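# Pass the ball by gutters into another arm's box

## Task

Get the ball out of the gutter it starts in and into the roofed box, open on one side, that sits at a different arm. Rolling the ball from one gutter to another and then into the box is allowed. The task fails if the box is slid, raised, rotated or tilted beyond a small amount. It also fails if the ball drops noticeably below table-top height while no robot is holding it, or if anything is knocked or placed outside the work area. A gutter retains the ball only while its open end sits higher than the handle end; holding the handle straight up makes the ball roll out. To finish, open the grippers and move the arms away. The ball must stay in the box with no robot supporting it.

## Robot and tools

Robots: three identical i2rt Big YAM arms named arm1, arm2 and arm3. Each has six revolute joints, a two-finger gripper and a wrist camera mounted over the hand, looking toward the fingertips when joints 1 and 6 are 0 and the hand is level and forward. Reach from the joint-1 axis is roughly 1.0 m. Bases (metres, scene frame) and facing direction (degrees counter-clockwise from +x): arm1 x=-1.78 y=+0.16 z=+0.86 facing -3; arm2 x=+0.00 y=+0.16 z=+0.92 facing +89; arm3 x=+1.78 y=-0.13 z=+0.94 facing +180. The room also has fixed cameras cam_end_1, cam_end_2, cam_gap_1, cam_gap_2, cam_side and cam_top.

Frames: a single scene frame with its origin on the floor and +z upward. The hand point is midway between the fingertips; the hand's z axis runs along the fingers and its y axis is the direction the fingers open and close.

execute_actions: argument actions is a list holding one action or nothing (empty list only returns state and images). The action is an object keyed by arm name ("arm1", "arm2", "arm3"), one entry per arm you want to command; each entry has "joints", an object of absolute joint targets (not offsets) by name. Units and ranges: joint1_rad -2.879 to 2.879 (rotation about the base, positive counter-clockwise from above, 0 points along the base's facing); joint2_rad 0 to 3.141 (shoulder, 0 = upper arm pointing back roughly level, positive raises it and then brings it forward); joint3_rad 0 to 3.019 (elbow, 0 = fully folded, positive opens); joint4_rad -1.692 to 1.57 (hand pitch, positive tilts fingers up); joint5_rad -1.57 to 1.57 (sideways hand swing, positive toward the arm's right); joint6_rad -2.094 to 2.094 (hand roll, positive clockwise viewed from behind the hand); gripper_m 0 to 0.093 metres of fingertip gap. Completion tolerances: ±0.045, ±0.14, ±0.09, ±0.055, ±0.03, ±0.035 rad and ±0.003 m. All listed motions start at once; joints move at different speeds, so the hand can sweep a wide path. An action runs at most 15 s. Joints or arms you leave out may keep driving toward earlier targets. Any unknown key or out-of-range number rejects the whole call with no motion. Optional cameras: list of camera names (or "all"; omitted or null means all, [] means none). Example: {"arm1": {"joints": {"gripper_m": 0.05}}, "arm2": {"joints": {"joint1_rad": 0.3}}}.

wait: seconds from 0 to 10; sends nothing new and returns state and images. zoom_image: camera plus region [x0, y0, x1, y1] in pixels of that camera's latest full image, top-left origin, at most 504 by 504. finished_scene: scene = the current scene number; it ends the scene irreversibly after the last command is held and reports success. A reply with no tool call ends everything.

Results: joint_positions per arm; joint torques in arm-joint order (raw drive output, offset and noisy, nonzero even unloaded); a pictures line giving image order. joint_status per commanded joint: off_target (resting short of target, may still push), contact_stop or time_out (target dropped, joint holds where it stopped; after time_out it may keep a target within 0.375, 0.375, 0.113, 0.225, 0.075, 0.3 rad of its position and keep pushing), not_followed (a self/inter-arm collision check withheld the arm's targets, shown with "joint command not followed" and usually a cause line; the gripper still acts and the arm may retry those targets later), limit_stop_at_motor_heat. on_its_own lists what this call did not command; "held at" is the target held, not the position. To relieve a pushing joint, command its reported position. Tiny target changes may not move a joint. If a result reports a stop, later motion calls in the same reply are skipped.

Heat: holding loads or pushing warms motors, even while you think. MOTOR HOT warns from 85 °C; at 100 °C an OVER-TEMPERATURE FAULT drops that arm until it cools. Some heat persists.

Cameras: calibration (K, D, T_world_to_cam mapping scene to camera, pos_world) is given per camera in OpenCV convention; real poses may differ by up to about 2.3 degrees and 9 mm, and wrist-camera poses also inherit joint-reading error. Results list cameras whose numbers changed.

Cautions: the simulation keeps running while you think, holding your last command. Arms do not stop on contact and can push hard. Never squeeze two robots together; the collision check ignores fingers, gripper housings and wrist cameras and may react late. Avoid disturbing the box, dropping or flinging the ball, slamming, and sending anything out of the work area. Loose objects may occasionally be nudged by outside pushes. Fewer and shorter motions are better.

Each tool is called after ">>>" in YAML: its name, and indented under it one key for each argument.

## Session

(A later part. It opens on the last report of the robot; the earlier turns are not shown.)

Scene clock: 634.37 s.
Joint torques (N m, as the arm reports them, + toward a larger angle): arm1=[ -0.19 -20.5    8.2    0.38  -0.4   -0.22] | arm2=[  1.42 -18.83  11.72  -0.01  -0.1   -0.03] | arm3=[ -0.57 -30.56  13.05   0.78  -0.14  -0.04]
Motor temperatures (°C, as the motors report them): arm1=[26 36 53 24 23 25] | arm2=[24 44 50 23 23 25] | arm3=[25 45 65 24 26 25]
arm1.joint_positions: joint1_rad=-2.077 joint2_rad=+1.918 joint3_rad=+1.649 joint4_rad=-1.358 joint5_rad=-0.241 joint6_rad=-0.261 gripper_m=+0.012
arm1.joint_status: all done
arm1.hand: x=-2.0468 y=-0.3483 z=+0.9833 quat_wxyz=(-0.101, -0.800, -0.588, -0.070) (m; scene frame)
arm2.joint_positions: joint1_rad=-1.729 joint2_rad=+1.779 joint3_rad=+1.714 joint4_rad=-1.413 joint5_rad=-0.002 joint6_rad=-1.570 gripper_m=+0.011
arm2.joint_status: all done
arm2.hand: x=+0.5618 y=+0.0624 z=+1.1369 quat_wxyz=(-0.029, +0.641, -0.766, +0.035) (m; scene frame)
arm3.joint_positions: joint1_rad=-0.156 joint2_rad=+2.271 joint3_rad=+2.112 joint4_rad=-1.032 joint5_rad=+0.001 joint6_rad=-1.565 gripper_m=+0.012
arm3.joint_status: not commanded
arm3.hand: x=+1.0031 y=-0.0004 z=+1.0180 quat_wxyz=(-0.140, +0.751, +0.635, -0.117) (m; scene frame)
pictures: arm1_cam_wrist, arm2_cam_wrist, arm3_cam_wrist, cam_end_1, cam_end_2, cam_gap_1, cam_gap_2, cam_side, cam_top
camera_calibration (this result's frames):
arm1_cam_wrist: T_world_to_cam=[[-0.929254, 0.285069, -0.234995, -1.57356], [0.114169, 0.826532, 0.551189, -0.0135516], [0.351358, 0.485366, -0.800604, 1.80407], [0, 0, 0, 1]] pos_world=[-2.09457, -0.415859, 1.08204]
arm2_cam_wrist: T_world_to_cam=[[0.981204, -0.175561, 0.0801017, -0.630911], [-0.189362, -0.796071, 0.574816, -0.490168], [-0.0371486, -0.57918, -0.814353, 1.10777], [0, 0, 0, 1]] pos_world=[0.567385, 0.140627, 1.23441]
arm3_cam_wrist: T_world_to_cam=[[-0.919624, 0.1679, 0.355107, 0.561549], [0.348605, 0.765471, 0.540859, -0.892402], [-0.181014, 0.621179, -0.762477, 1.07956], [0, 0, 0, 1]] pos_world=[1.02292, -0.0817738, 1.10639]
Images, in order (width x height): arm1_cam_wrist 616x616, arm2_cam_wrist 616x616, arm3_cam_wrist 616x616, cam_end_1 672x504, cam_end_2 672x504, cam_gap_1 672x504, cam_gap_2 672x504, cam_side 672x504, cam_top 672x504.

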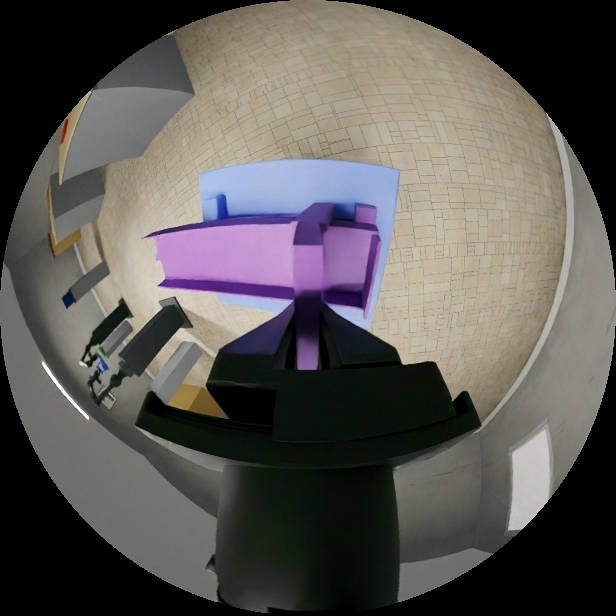

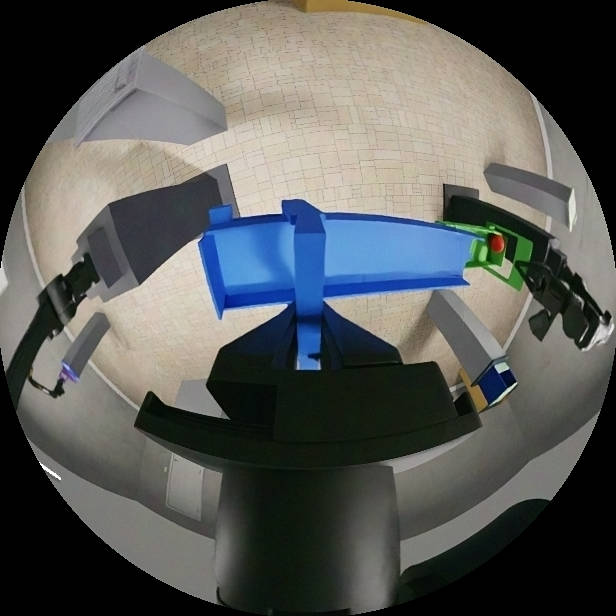

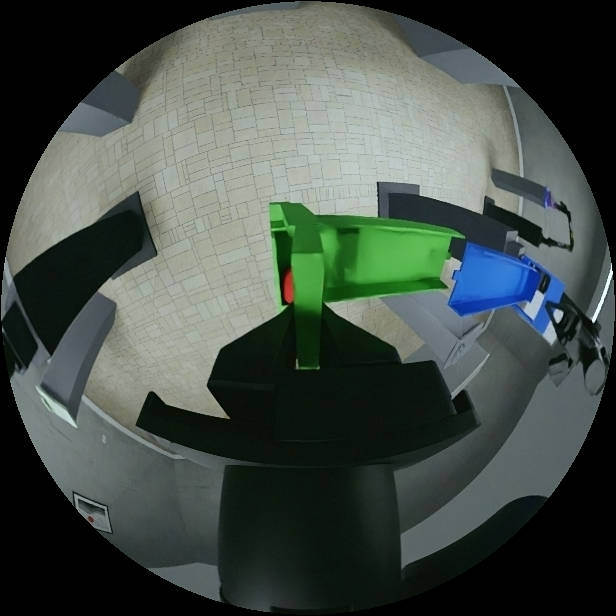

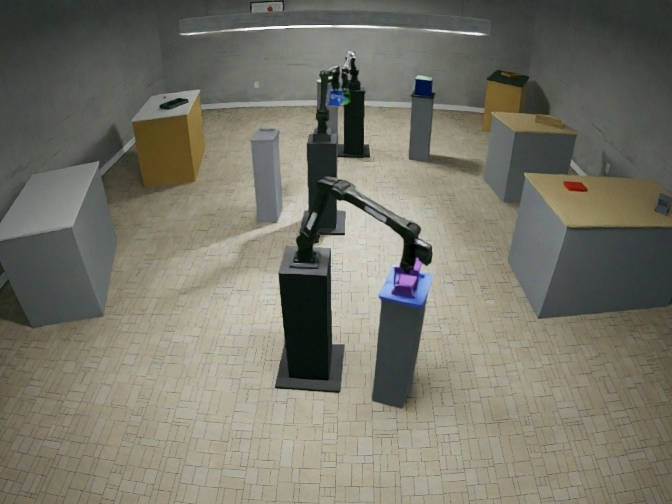

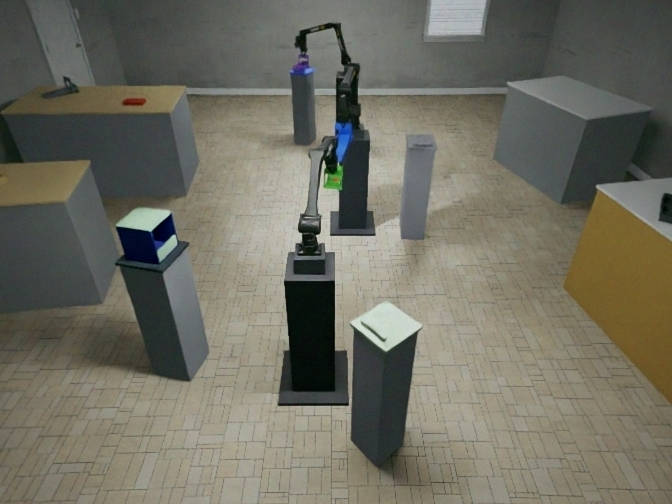

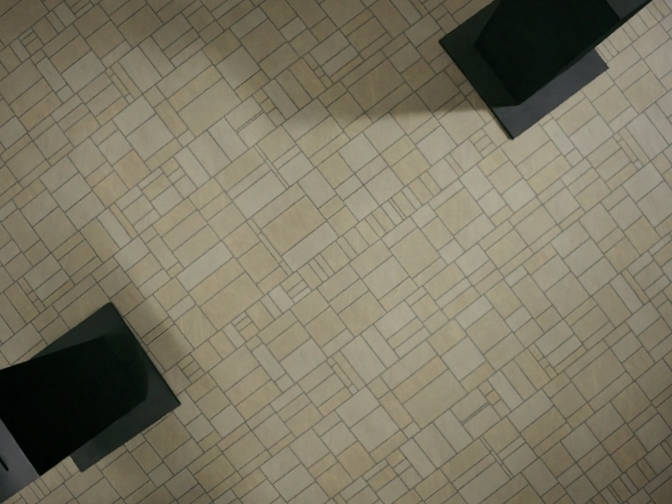

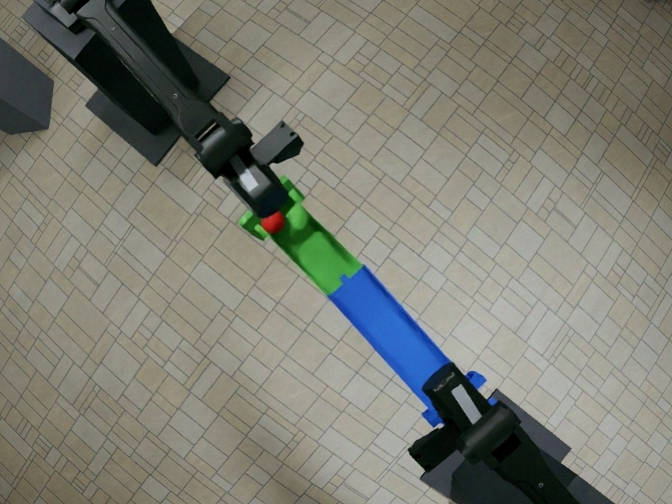

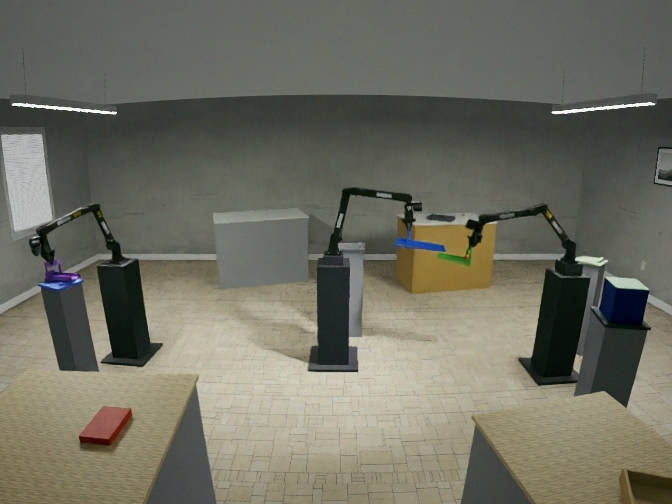

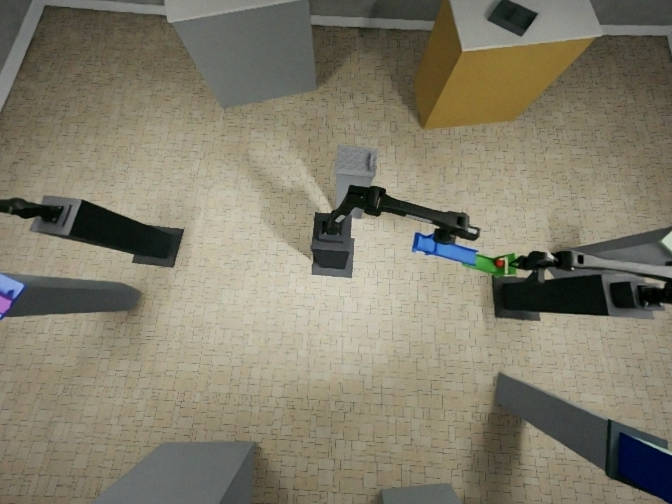

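>>> execute_actions:
  actions:
    - {"arm2":{"joints":{"joint2_rad":1.6}},"arm1":{"joints":{"joint2_rad":1.945}}}
  cameras: ["cam_side","arm1_cam_wrist"]

Scene clock: 642.17 s.
Joint torques (N m, as the arm reports them, + toward a larger angle): arm1=[ -0.21 -20.25   8.13   0.34  -0.38  -0.23] | arm2=[  1.38 -14.41  12.76   0.37  -0.1    0.  ] | arm3=[ -0.93 -30.71  13.15   0.83  -0.14   0.03]
Motor temperatures (°C, as the motors report them): arm1=[26 36 53 24 23 25] | arm2=[24 44 50 23 23 25] | arm3=[25 46 65 24 26 25]
arm1.joint_positions: joint1_rad=-2.076 joint2_rad=+1.935 joint3_rad=+1.649 joint4_rad=-1.358 joint5_rad=-0.241 joint6_rad=-0.261 gripper_m=+0.012
arm1.joint_status: all done
arm1.hand: x=-2.0464 y=-0.3482 z=+0.9743 quat_wxyz=(-0.099, -0.800, -0.587, -0.078) (m; scene frame)
arm2.joint_positions: joint1_rad=-1.729 joint2_rad=+1.592 joint3_rad=+1.706 joint4_rad=-1.414 joint5_rad=-0.002 joint6_rad=-1.570 gripper_m=+0.011
arm2.joint_status: all done
arm2.hand: x=+0.5349 y=+0.0675 z=+1.2335 quat_wxyz=(-0.086, +0.636, -0.760, +0.103) (m; scene frame)
arm3.joint_positions: joint1_rad=-0.156 joint2_rad=+2.271 joint3_rad=+2.112 joint4_rad=-1.032 joint5_rad=+0.001 joint6_rad=-1.565 gripper_m=+0.012
arm3.joint_status: not commanded
arm3.hand: x=+1.0031 y=-0.0004 z=+1.0180 quat_wxyz=(-0.140, +0.751, +0.635, -0.117) (m; scene frame)
pictures: arm1_cam_wrist, cam_side
camera_calibration (this result's frames):
arm1_cam_wrist: T_world_to_cam=[[-0.927136, 0.287971, -0.239775, -1.56528], [0.108701, 0.819036, 0.563351, -0.0343332], [0.358613, 0.496239, -0.79066, 1.8057], [0, 0, 0, 1]] pos_world=[-2.09504, -0.417182, 1.07172]
Images, in order (width x height): arm1_cam_wrist 616x616, cam_side 672x504.

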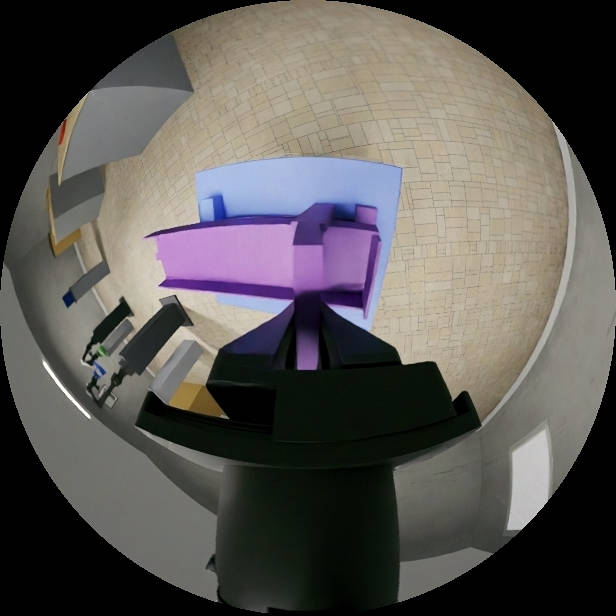

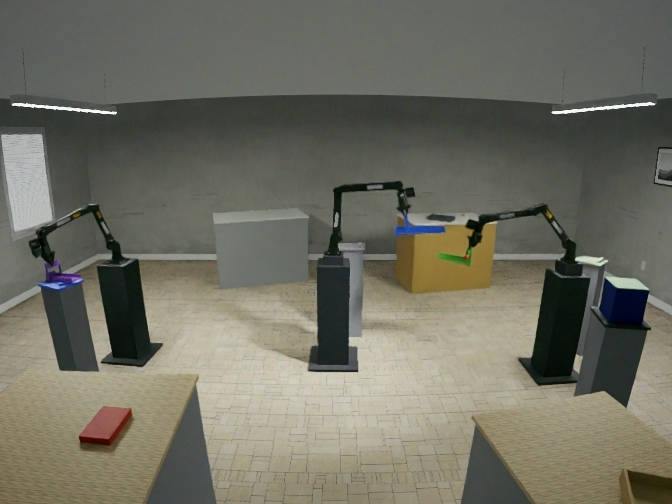

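>>> execute_actions:
  actions:
    - {"arm1":{"joints":{"gripper_m":0.07}},"arm2":{"joints":{"joint1_rad":-0.057,"joint5_rad":0.251,"joint6_rad":-0.044}},"arm3":{"joints":{"joint4_rad":-0.85}}}
  cameras: ["cam_side","arm3_cam_wrist"]

Scene clock: 700.63 s.
Joint torques (N m, as the arm reports them, + toward a larger angle): arm1=[ -0.16 -20.25   8.17   0.36  -0.31  -0.22] | arm2=[  1.3  -16.14  12.72   0.41   0.29   0.05] | arm3=[ -0.88 -31.01  13.18   2.03  -0.09  -0.05]
Motor temperatures (°C, as the motors report them): arm1=[26 35 52 24 23 25] | arm2=[24 41 51 23 23 25] | arm3=[25 49 67 24 26 25]
arm1.joint_positions: joint1_rad=-2.076 joint2_rad=+1.935 joint3_rad=+1.649 joint4_rad=-1.358 joint5_rad=-0.243 joint6_rad=-0.261 gripper_m=+0.070
arm1.joint_status: all done
arm1.hand: x=-2.0462 y=-0.3484 z=+0.9744 quat_wxyz=(-0.099, -0.800, -0.587, -0.078) (m; scene frame)
arm2.joint_positions: joint1_rad=-0.051 joint2_rad=+1.616 joint3_rad=+1.706 joint4_rad=-1.414 joint5_rad=+0.244 joint6_rad=-0.052 gripper_m=+0.011
arm2.joint_status: all done
arm2.hand: x=+0.0795 y=+0.7046 z=+1.2248 quat_wxyz=(-0.170, +0.680, -0.713, +0.010) (m; scene frame)
arm3.joint_positions: joint1_rad=-0.156 joint2_rad=+2.271 joint3_rad=+2.112 joint4_rad=-0.875 joint5_rad=+0.001 joint6_rad=-1.565 gripper_m=+0.012
arm3.joint_status: all done
arm3.hand: x=+0.9688 y=+0.0052 z=+1.0346 quat_wxyz=(-0.199, +0.737, +0.624, -0.167) (m; scene frame)
pictures: arm3_cam_wrist, cam_side
camera_calibration (this result's frames):
arm3_cam_wrist: T_world_to_cam=[[-0.853492, 0.156584, 0.497024, 0.312243], [0.429025, 0.752524, 0.499646, -0.92885], [-0.295786, 0.639679, -0.709451, 1.1388], [0, 0, 0, 1]] pos_world=[1.00184, -0.0783775, 1.11683]
Images, in order (width x height): arm3_cam_wrist 616x616, cam_side 672x504.

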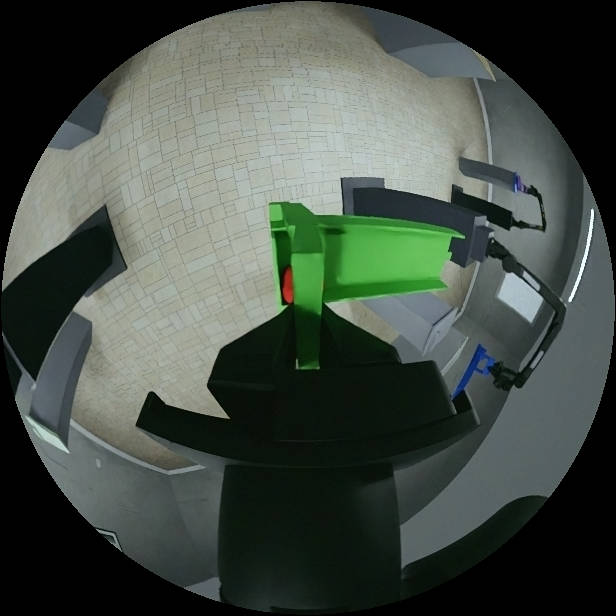

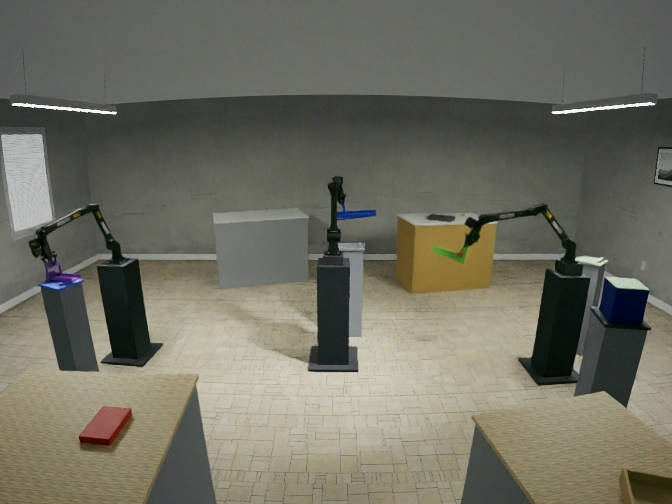

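>>> execute_actions:
  actions:
    - {"arm1":{"joints":{"joint2_rad":1.6}},"arm2":{"joints":{"joint2_rad":1.62,"joint3_rad":1.415,"joint4_rad":-1.095}},"arm3":{"joints":{"joint1_rad":1.416,"joint2_rad":1.0,"joint3_rad":0.92,"joint4_rad":-0.85}}}
  cameras: ["cam_side","arm3_cam_wrist","cam_end_2"]

Scene clock: 707.57 s.
Joint torques (N m, as the arm reports them, + toward a larger angle): arm1=[ -0.24 -16.48   8.95   0.93  -0.26  -0.2 ] | arm2=[  1.28 -15.45  12.3    1.69   0.25   0.05] | arm3=[ 0.47 -8.29 10.    1.55 -0.02  0.1 ]
Motor temperatures (°C, as the motors report them): arm1=[26 35 53 24 23 25] | arm2=[24 41 51 23 23 25] | arm3=[25 48 66 24 26 25]
arm1.joint_positions: joint1_rad=-2.076 joint2_rad=+1.599 joint3_rad=+1.649 joint4_rad=-1.358 joint5_rad=-0.244 joint6_rad=-0.261 gripper_m=+0.070
arm1.joint_status: all done
arm1.hand: x=-2.0330 y=-0.3277 z=+1.1555 quat_wxyz=(-0.160, -0.781, -0.598, +0.077) (m; scene frame)
arm2.joint_positions: joint1_rad=-0.051 joint2_rad=+1.627 joint3_rad=+1.398 joint4_rad=-1.116 joint5_rad=+0.245 joint6_rad=-0.049 gripper_m=+0.011
arm2.joint_status: all done
arm2.hand: x=+0.0790 y=+0.6951 z=+1.1023 quat_wxyz=(-0.163, +0.681, -0.714, +0.017) (m; scene frame)
arm3.joint_positions: joint1_rad=+1.413 joint2_rad=+1.020 joint3_rad=+0.899 joint4_rad=-0.858 joint5_rad=-0.002 joint6_rad=-1.567 gripper_m=+0.012
arm3.joint_status: all done
arm3.hand: x=+1.7122 y=-0.5204 z=+1.1770 quat_wxyz=(-0.016, +0.081, +0.954, -0.289) (m; scene frame)
pictures: arm3_cam_wrist, cam_end_2, cam_side
camera_calibration (this result's frames):
arm3_cam_wrist: T_world_to_cam=[[-0.158955, -0.819736, 0.550242, -0.801577], [-0.756728, 0.459117, 0.465376, 0.994454], [-0.634111, -0.34241, -0.693296, 1.84512], [0, 0, 0, 1]] pos_world=[1.79513, -0.481865, 1.25748]
Images, in order (width x height): arm3_cam_wrist 616x616, cam_end_2 672x504, cam_side 672x504.

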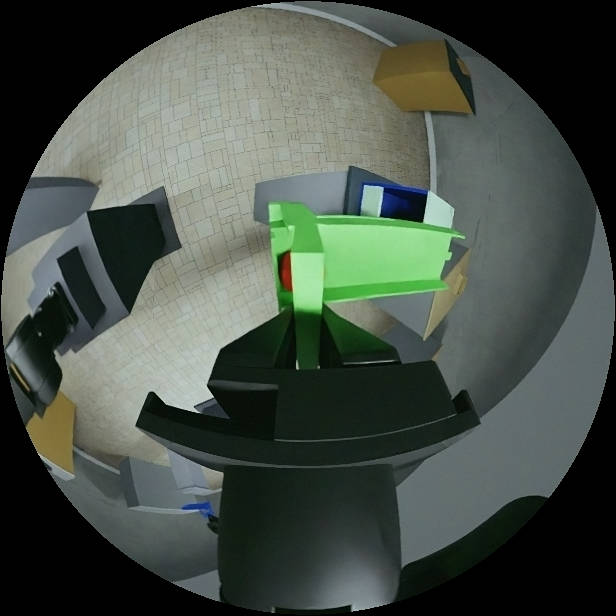

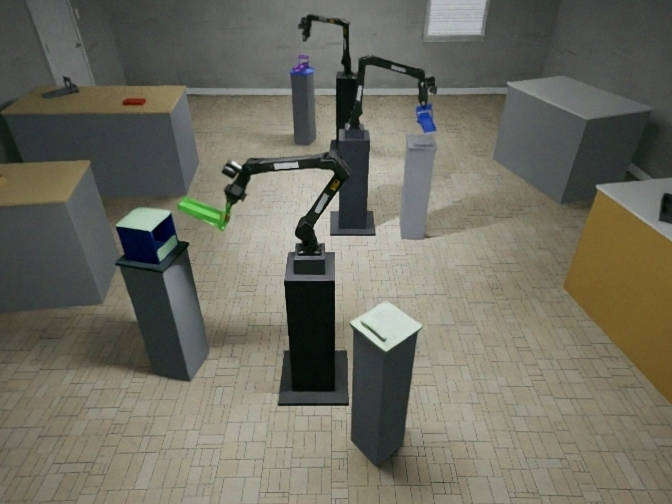

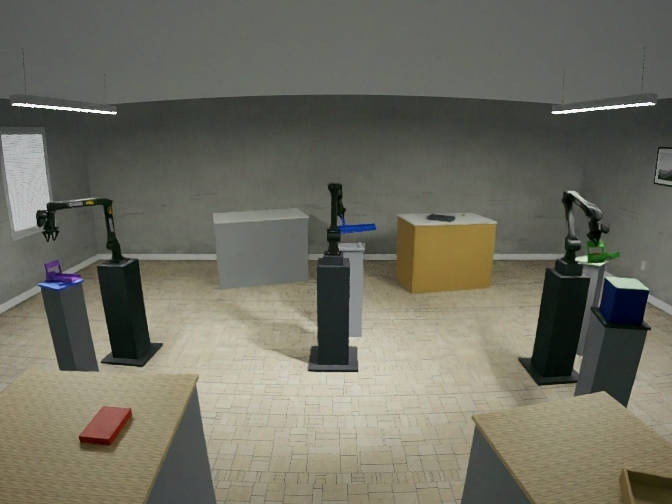

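>>> zoom_image:
  camera: "cam_end_2"
  region: [90,160,290,310]

>>> zoom_image:
  camera: "arm3_cam_wrist"
  region: [230,140,500,340]

Region (90, 160, 290, 310) of cam_end_2's 672x504 image, scaled by 2.520, with more detail than that image has; it fills the top 378 rows of this view, and the rest is white.

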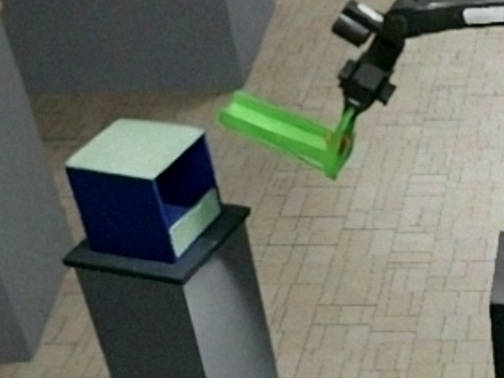

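Region (230, 140, 500, 340) of arm3_cam_wrist's 616x616 image, scaled by 1.867, with more detail than that image has; it fills the top 373 rows of this view, and the rest is white.

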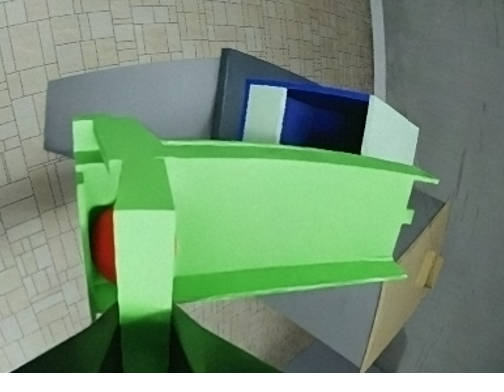

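>>> execute_actions:
  actions:
    - {"arm2":{"joints":{"joint2_rad":1.82}},"arm3":{"joints":{"joint2_rad":1.435,"joint3_rad":1.14,"joint4_rad":-0.925}}}
  cameras: ["arm2_cam_wrist","arm3_cam_wrist","cam_end_2"]

Scene clock: 767.83 s.
Joint torques (N m, as the arm reports them, + toward a larger angle): arm1=[ -0.23 -16.58   8.96   0.93  -0.26  -0.2 ] | arm2=[  1.39 -18.74  11.22   1.02   0.19   0.03] | arm3=[  0.42 -15.43  10.96   0.95   0.02   0.06]
Motor temperatures (°C, as the motors report them): arm1=[26 34 54 24 23 25] | arm2=[24 41 51 23 23 25] | arm3=[25 38 61 24 26 25]
arm1.joint_positions: joint1_rad=-2.076 joint2_rad=+1.599 joint3_rad=+1.649 joint4_rad=-1.358 joint5_rad=-0.244 joint6_rad=-0.261 gripper_m=+0.070
arm1.joint_status: not commanded
arm1.hand: x=-2.0330 y=-0.3277 z=+1.1555 quat_wxyz=(-0.160, -0.781, -0.598, +0.077) (m; scene frame)
arm2.joint_positions: joint1_rad=-0.053 joint2_rad=+1.842 joint3_rad=+1.396 joint4_rad=-1.109 joint5_rad=+0.247 joint6_rad=-0.047 gripper_m=+0.011
arm2.joint_status: all done
arm2.hand: x=+0.0802 y=+0.6950 z=+0.9906 quat_wxyz=(-0.086, +0.693, -0.710, +0.087) (m; scene frame)
arm3.joint_positions: joint1_rad=+1.413 joint2_rad=+1.464 joint3_rad=+1.095 joint4_rad=-0.930 joint5_rad=-0.002 joint6_rad=-1.567 gripper_m=+0.012
arm3.joint_status: all done
arm3.hand: x=+1.7014 y=-0.5926 z=+1.0780 quat_wxyz=(-0.004, +0.083, +0.987, -0.134) (m; scene frame)
pictures: arm2_cam_wrist, arm3_cam_wrist, cam_end_2
camera_calibration (this result's frames):
arm2_cam_wrist: T_world_to_cam=[[0.972274, -0.0243695, 0.232573, -0.291011], [-0.154101, -0.814832, 0.558839, 0.0323092], [0.175889, -0.579184, -0.795995, 1.3018], [0, 0, 0, 1]] pos_world=[0.0589486, 0.773217, 1.08585]
arm3_cam_wrist: T_world_to_cam=[[-0.176743, -0.949273, 0.260083, -0.541697], [-0.784236, 0.295493, 0.54558, 0.928885], [-0.594757, -0.107539, -0.796681, 1.92856], [0, 0, 0, 1]] pos_world=[1.77975, -0.581302, 1.17055]
Images, in order (width x height): arm2_cam_wrist 616x616, arm3_cam_wrist 616x616, cam_end_2 672x504.

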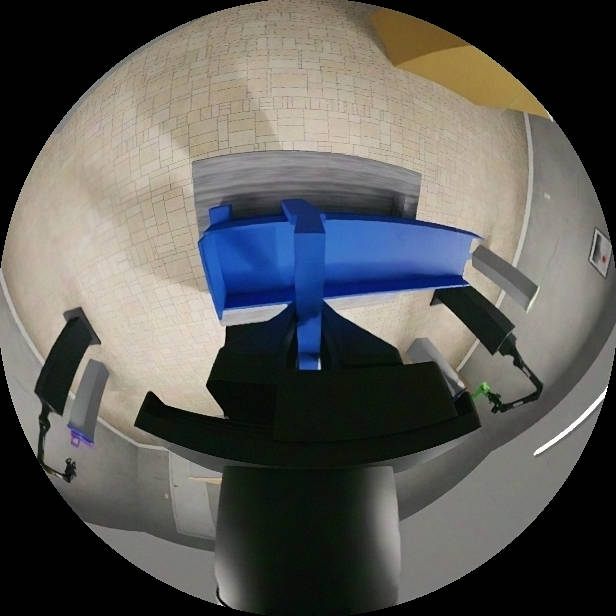

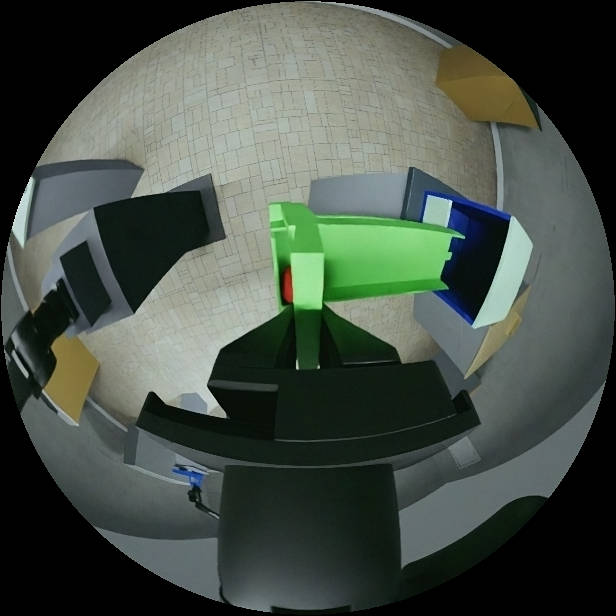

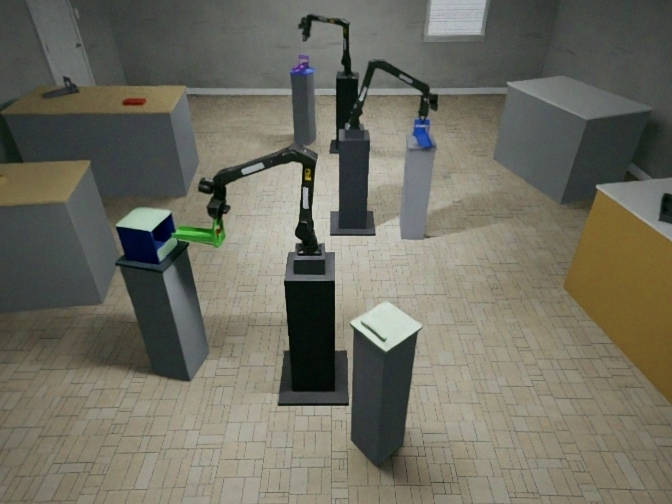

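>>> zoom_image:
  camera: "arm3_cam_wrist"
  region: [300,150,560,350]

>>> zoom_image:
  camera: "cam_end_2"
  region: [100,170,260,290]

Region (300, 150, 560, 350) of arm3_cam_wrist's 616x616 image, scaled by 1.938, with more detail than that image has; it fills the top 388 rows of this view, and the rest is white.

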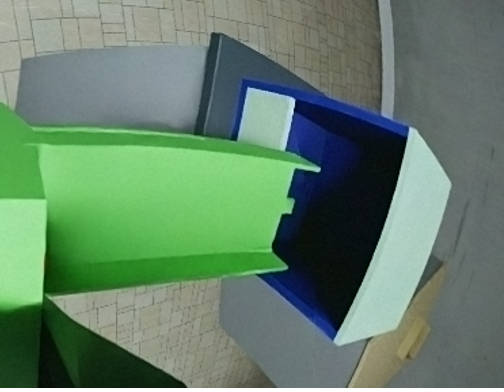

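Region (100, 170, 260, 290) of cam_end_2's 672x504 image, scaled by 3.150, with more detail than that image has; it fills the top 378 rows of this view, and the rest is white.

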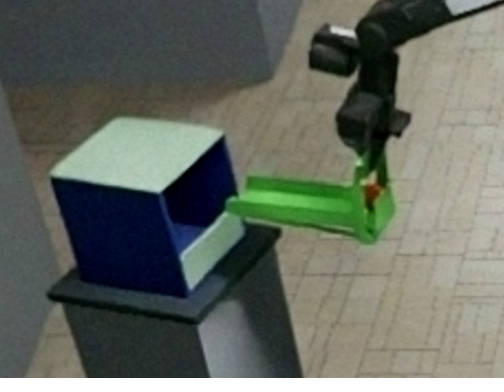

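>>> execute_actions:
  actions:
    - {"arm2":{"joints":{"joint2_rad":1.875}},"arm3":{"joints":{"joint2_rad":1.6,"joint3_rad":1.35,"joint4_rad":-0.975}}}
  cameras: ["arm3_cam_wrist","cam_end_2"]

>>> zoom_image:
  camera: "cam_end_2"
  region: [100,170,260,290]

Scene clock: 805.63 s.
Joint torques (N m, as the arm reports them, + toward a larger angle): arm1=[ -0.13 -16.55   8.94   0.91  -0.26  -0.2 ] | arm2=[  1.49 -15.28  11.22   0.98   0.2    0.03] | arm3=[  0.73 -17.97  12.18   0.73  -0.02   0.02]
Motor temperatures (°C, as the motors report them): arm1=[26 33 54 24 23 25] | arm2=[24 42 49 23 23 25] | arm3=[25 39 63 24 26 25]
arm1.joint_positions: joint1_rad=-2.076 joint2_rad=+1.599 joint3_rad=+1.649 joint4_rad=-1.358 joint5_rad=-0.244 joint6_rad=-0.261 gripper_m=+0.070
arm1.joint_status: not commanded
arm1.hand: x=-2.0330 y=-0.3277 z=+1.1555 quat_wxyz=(-0.160, -0.781, -0.598, +0.077) (m; scene frame)
arm2.joint_positions: joint1_rad=-0.054 joint2_rad=+1.849 joint3_rad=+1.396 joint4_rad=-1.109 joint5_rad=+0.247 joint6_rad=-0.047 gripper_m=+0.011
arm2.joint_status: all done
arm2.hand: x=+0.0807 y=+0.6944 z=+0.9866 quat_wxyz=(-0.083, +0.693, -0.711, +0.090) (m; scene frame)
arm3.joint_positions: joint1_rad=+1.413 joint2_rad=+1.615 joint3_rad=+1.286 joint4_rad=-0.977 joint5_rad=-0.002 joint6_rad=-1.567 gripper_m=+0.012
arm3.joint_status: all done
arm3.hand: x=+1.6914 y=-0.6528 z=+1.0830 quat_wxyz=(-0.004, +0.083, +0.988, -0.130) (m; scene frame)
pictures: arm3_cam_wrist, cam_end_2
camera_calibration (this result's frames):
arm3_cam_wrist: T_world_to_cam=[[-0.176962, -0.951123, 0.253079, -0.595218], [-0.784906, 0.291519, 0.546754, 0.933373], [-0.593807, -0.101889, -0.79813, 1.9238], [0, 0, 0, 1]] pos_world=[1.76964, -0.642208, 1.17575]
Images, in order (width x height): arm3_cam_wrist 616x616, cam_end_2 672x504.

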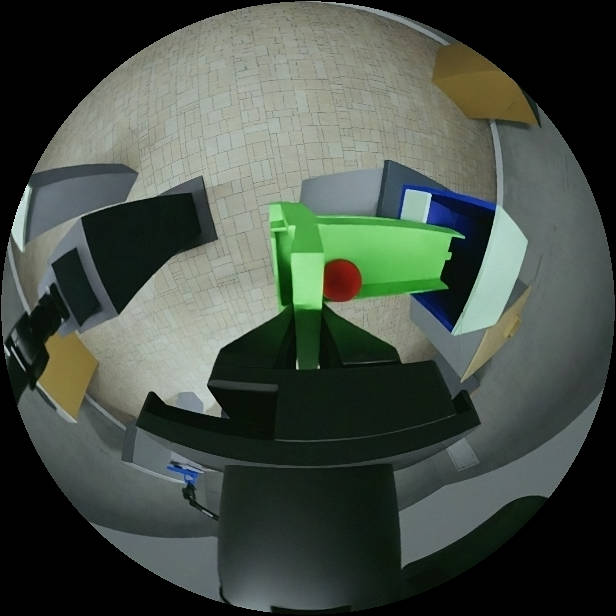

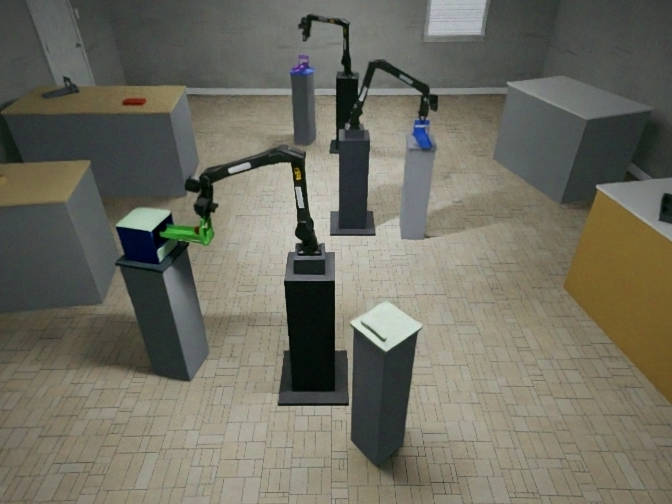

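Region (100, 170, 260, 290) of cam_end_2's 672x504 image, scaled by 3.150, with more detail than that image has; it fills the top 378 rows of this view, and the rest is white.

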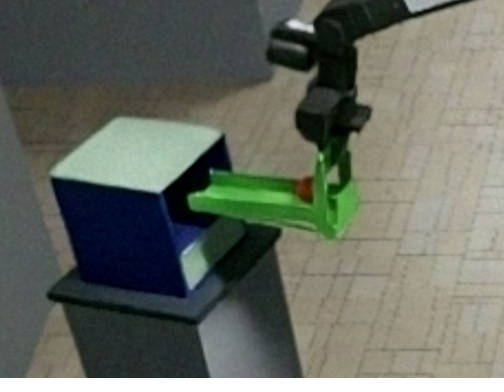

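>>> execute_actions:
  actions:
    - {"arm2":{"joints":{"gripper_m":0.07}},"arm3":{"joints":{"joint2_rad":1.72,"joint3_rad":1.5,"joint4_rad":-1.01}}}
  cameras: ["arm3_cam_wrist","cam_end_2"]

>>> zoom_image:
  camera: "cam_end_2"
  region: [100,170,260,290]

Scene clock: 824.17 s.
Joint torques (N m, as the arm reports them, + toward a larger angle): arm1=[ -0.15 -16.67   8.95   0.91  -0.26  -0.22] | arm2=[  1.47 -15.4   11.3    0.98   0.16   0.03] | arm3=[  0.84 -20.74  12.67   0.9   -0.02  -0.03]
Motor temperatures (°C, as the motors report them): arm1=[26 33 54 24 23 25] | arm2=[24 41 49 23 23 25] | arm3=[25 39 65 24 26 25]
arm1.joint_positions: joint1_rad=-2.076 joint2_rad=+1.599 joint3_rad=+1.649 joint4_rad=-1.358 joint5_rad=-0.244 joint6_rad=-0.261 gripper_m=+0.070
arm1.joint_status: not commanded
arm1.hand: x=-2.0330 y=-0.3277 z=+1.1555 quat_wxyz=(-0.160, -0.781, -0.598, +0.077) (m; scene frame)
arm2.joint_positions: joint1_rad=-0.054 joint2_rad=+1.850 joint3_rad=+1.396 joint4_rad=-1.109 joint5_rad=+0.249 joint6_rad=-0.047 gripper_m=+0.070
arm2.joint_status: all done
arm2.hand: x=+0.0811 y=+0.6943 z=+0.9865 quat_wxyz=(-0.084, +0.693, -0.710, +0.091) (m; scene frame)
arm3.joint_positions: joint1_rad=+1.413 joint2_rad=+1.730 joint3_rad=+1.436 joint4_rad=-1.010 joint5_rad=-0.002 joint6_rad=-1.567 gripper_m=+0.012
arm3.joint_status: all done
arm3.hand: x=+1.6838 y=-0.6992 z=+1.0839 quat_wxyz=(-0.004, +0.083, +0.988, -0.131) (m; scene frame)
pictures: arm3_cam_wrist, cam_end_2
camera_calibration (this result's frames):
arm3_cam_wrist: T_world_to_cam=[[-0.176893, -0.950544, 0.255292, -0.643047], [-0.784694, 0.292775, 0.546386, 0.941339], [-0.594107, -0.103674, -0.797677, 1.91397], [0, 0, 0, 1]] pos_world=[1.76202, -0.688415, 1.17656]
Images, in order (width x height): arm3_cam_wrist 616x616, cam_end_2 672x504.

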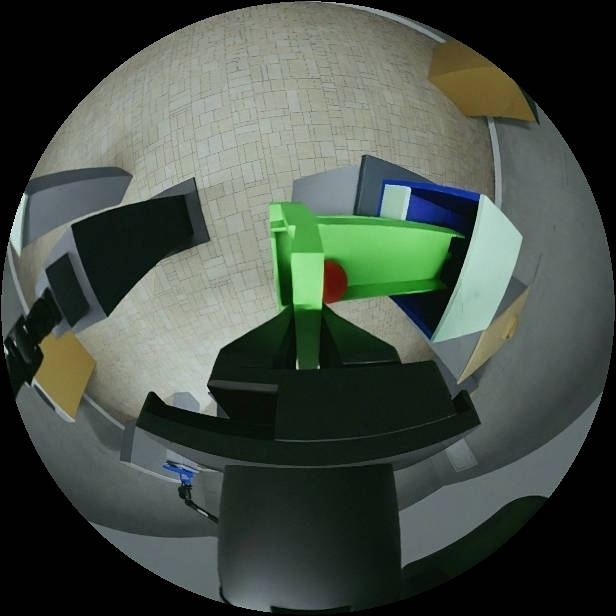

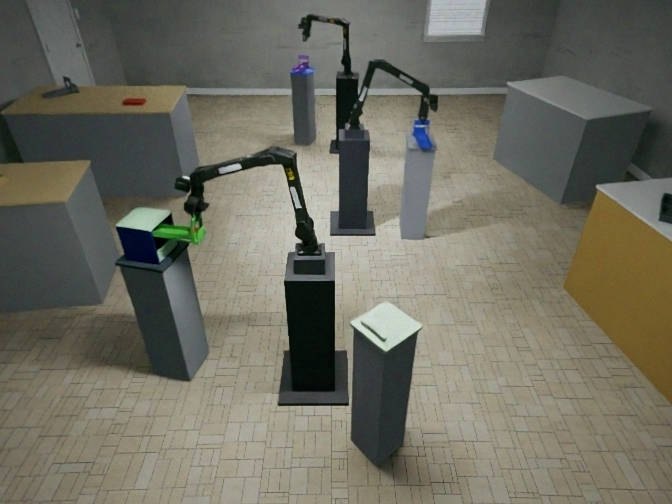

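Region (100, 170, 260, 290) of cam_end_2's 672x504 image, scaled by 3.150, with more detail than that image has; it fills the top 378 rows of this view, and the rest is white.

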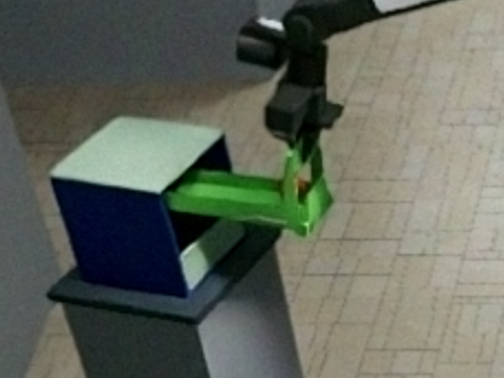

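>>> execute_actions:
  actions:
    - {"arm2":{"joints":{"joint2_rad":1.55}},"arm3":{"joints":{"joint2_rad":1.847,"joint3_rad":1.685,"joint4_rad":-1.06}}}
  cameras: ["arm3_cam_wrist","cam_end_2"]

>>> zoom_image:
  camera: "cam_end_2"
  region: [100,170,260,290]

Scene clock: 846.70 s.
Joint torques (N m, as the arm reports them, + toward a larger angle): arm1=[ -0.13 -16.61   8.91   0.92  -0.26  -0.22] | arm2=[  1.37 -13.18  12.55   1.52   0.11   0.03] | arm3=[  1.62 -21.63  13.16   0.53  -0.01   0.01]
Motor temperatures (°C, as the motors report them): arm1=[26 33 54 24 23 25] | arm2=[24 41 49 23 23 25] | arm3=[25 40 67 24 26 25]
arm1.joint_positions: joint1_rad=-2.076 joint2_rad=+1.599 joint3_rad=+1.649 joint4_rad=-1.358 joint5_rad=-0.244 joint6_rad=-0.261 gripper_m=+0.070
arm1.joint_status: not commanded
arm1.hand: x=-2.0330 y=-0.3277 z=+1.1555 quat_wxyz=(-0.160, -0.781, -0.598, +0.077) (m; scene frame)
arm2.joint_positions: joint1_rad=-0.054 joint2_rad=+1.536 joint3_rad=+1.398 joint4_rad=-1.109 joint5_rad=+0.250 joint6_rad=-0.047 gripper_m=+0.070
arm2.joint_status: all done
arm2.hand: x=+0.0811 y=+0.6895 z=+1.1493 quat_wxyz=(-0.200, +0.670, -0.715, -0.014) (m; scene frame)
arm3.joint_positions: joint1_rad=+1.413 joint2_rad=+1.862 joint3_rad=+1.613 joint4_rad=-1.059 joint5_rad=-0.002 joint6_rad=-1.567 gripper_m=+0.012
arm3.joint_status: all done
arm3.hand: x=+1.6756 y=-0.7491 z=+1.0804 quat_wxyz=(-0.004, +0.083, +0.988, -0.130) (m; scene frame)
pictures: arm3_cam_wrist, cam_end_2
camera_calibration (this result's frames):
arm3_cam_wrist: T_world_to_cam=[[-0.176973, -0.951219, 0.25271, -0.6886], [-0.784941, 0.291309, 0.546815, 0.95028], [-0.593757, -0.101591, -0.798205, 1.90271], [0, 0, 0, 1]] pos_world=[1.7538, -0.738536, 1.17314]
Images, in order (width x height): arm3_cam_wrist 616x616, cam_end_2 672x504.

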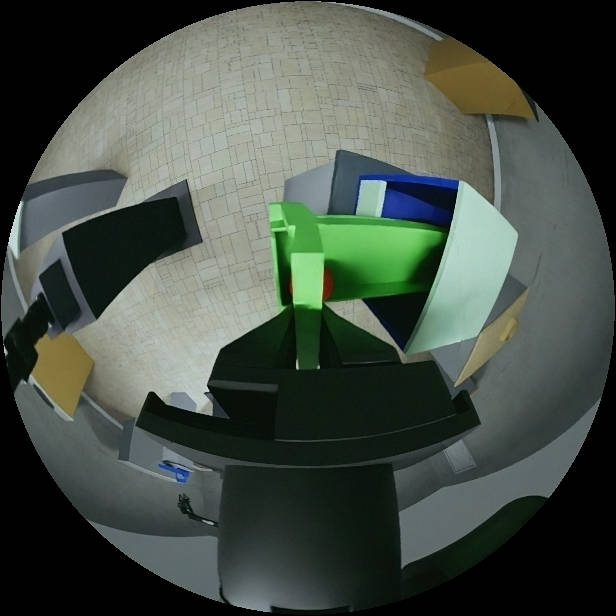

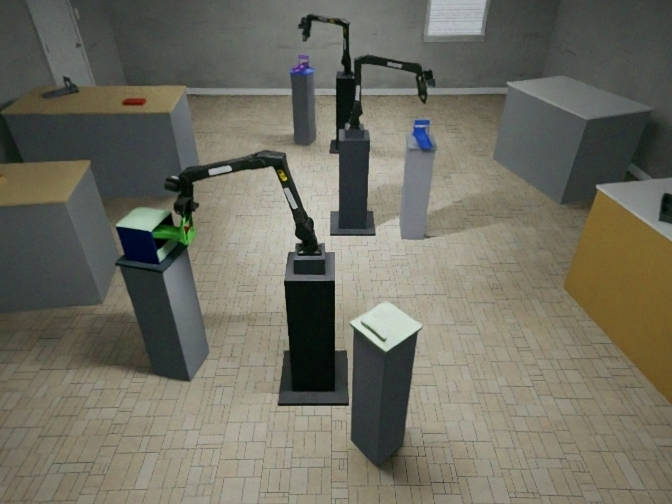

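Region (100, 170, 260, 290) of cam_end_2's 672x504 image, scaled by 3.150, with more detail than that image has; it fills the top 378 rows of this view, and the rest is white.

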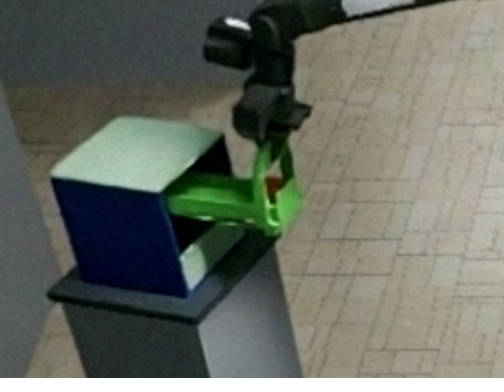

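>>> execute_actions:
  actions:
    - {"arm3":{"joints":{"joint3_rad":1.725,"joint4_rad":-1.225}}}
  cameras: ["arm3_cam_wrist","cam_end_2"]

>>> zoom_image:
  camera: "cam_end_2"
  region: [100,170,260,290]

Scene clock: 873.33 s.
Joint torques (N m, as the arm reports them, + toward a larger angle): arm1=[ -0.23 -16.65   8.94   0.89  -0.25  -0.21] | arm2=[  1.45 -12.88  12.67   1.56   0.11   0.03] | arm3=[  0.48 -22.97  12.03   0.22   0.     0.01]
Motor temperatures (°C, as the motors report them): arm1=[26 33 54 24 23 25] | arm2=[24 39 51 23 23 25] | arm3=[25 41 69 24 26 25]
arm1.joint_positions: joint1_rad=-2.076 joint2_rad=+1.599 joint3_rad=+1.649 joint4_rad=-1.358 joint5_rad=-0.244 joint6_rad=-0.261 gripper_m=+0.070
arm1.joint_status: not commanded
arm1.hand: x=-2.0330 y=-0.3277 z=+1.1555 quat_wxyz=(-0.160, -0.781, -0.598, +0.077) (m; scene frame)
arm2.joint_positions: joint1_rad=-0.054 joint2_rad=+1.536 joint3_rad=+1.398 joint4_rad=-1.109 joint5_rad=+0.250 joint6_rad=-0.047 gripper_m=+0.070
arm2.joint_status: not commanded
arm2.hand: x=+0.0811 y=+0.6895 z=+1.1493 quat_wxyz=(-0.200, +0.670, -0.715, -0.014) (m; scene frame)
arm3.joint_positions: joint1_rad=+1.413 joint2_rad=+1.862 joint3_rad=+1.663 joint4_rad=-1.218 joint5_rad=-0.002 joint6_rad=-1.567 gripper_m=+0.012
arm3.joint_status: all done
arm3.hand: x=+1.6790 y=-0.7272 z=+1.0935 quat_wxyz=(+0.001, +0.084, +0.994, -0.076) (m; scene frame)
pictures: arm3_cam_wrist, cam_end_2
camera_calibration (this result's frames):
arm3_cam_wrist: T_world_to_cam=[[-0.179247, -0.97304, 0.14513, -0.564906], [-0.795195, 0.230156, 0.560975, 0.896703], [-0.579254, -0.0148539, -0.815012, 1.97454], [0, 0, 0, 1]] pos_world=[1.75556, -0.726728, 1.18823]
Images, in order (width x height): arm3_cam_wrist 616x616, cam_end_2 672x504.

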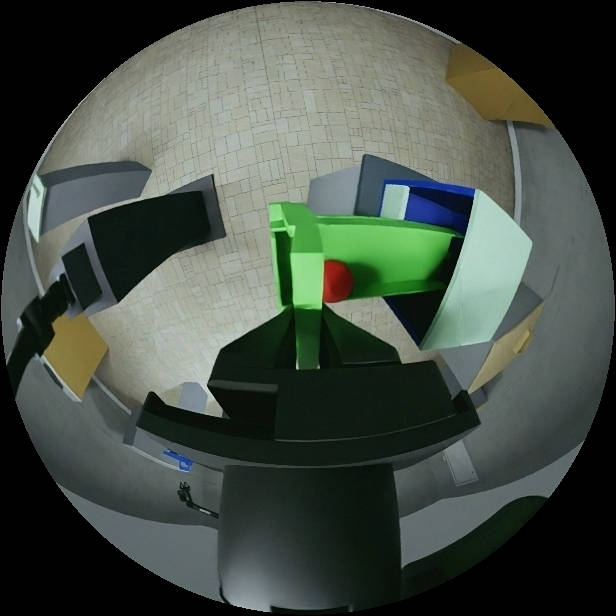

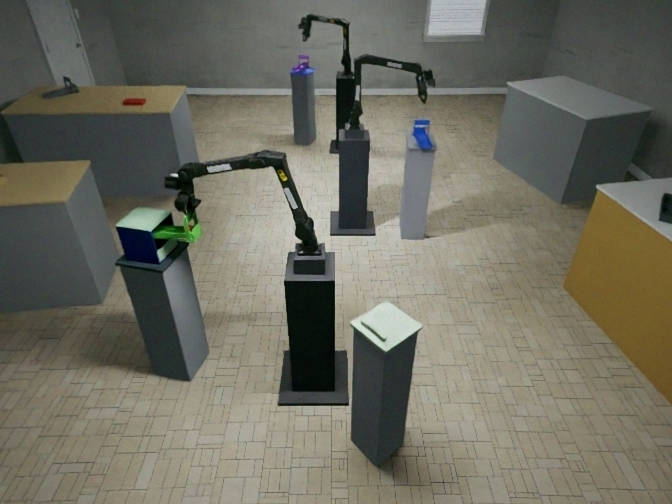

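Region (100, 170, 260, 290) of cam_end_2's 672x504 image, scaled by 3.150, with more detail than that image has; it fills the top 378 rows of this view, and the rest is white.

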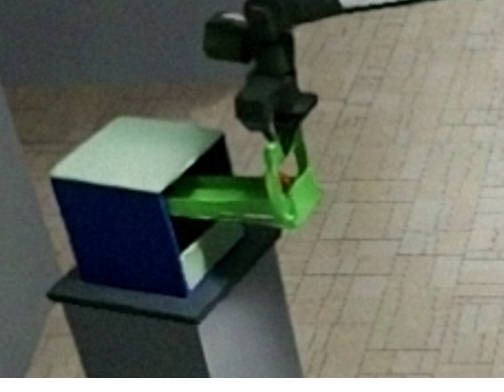

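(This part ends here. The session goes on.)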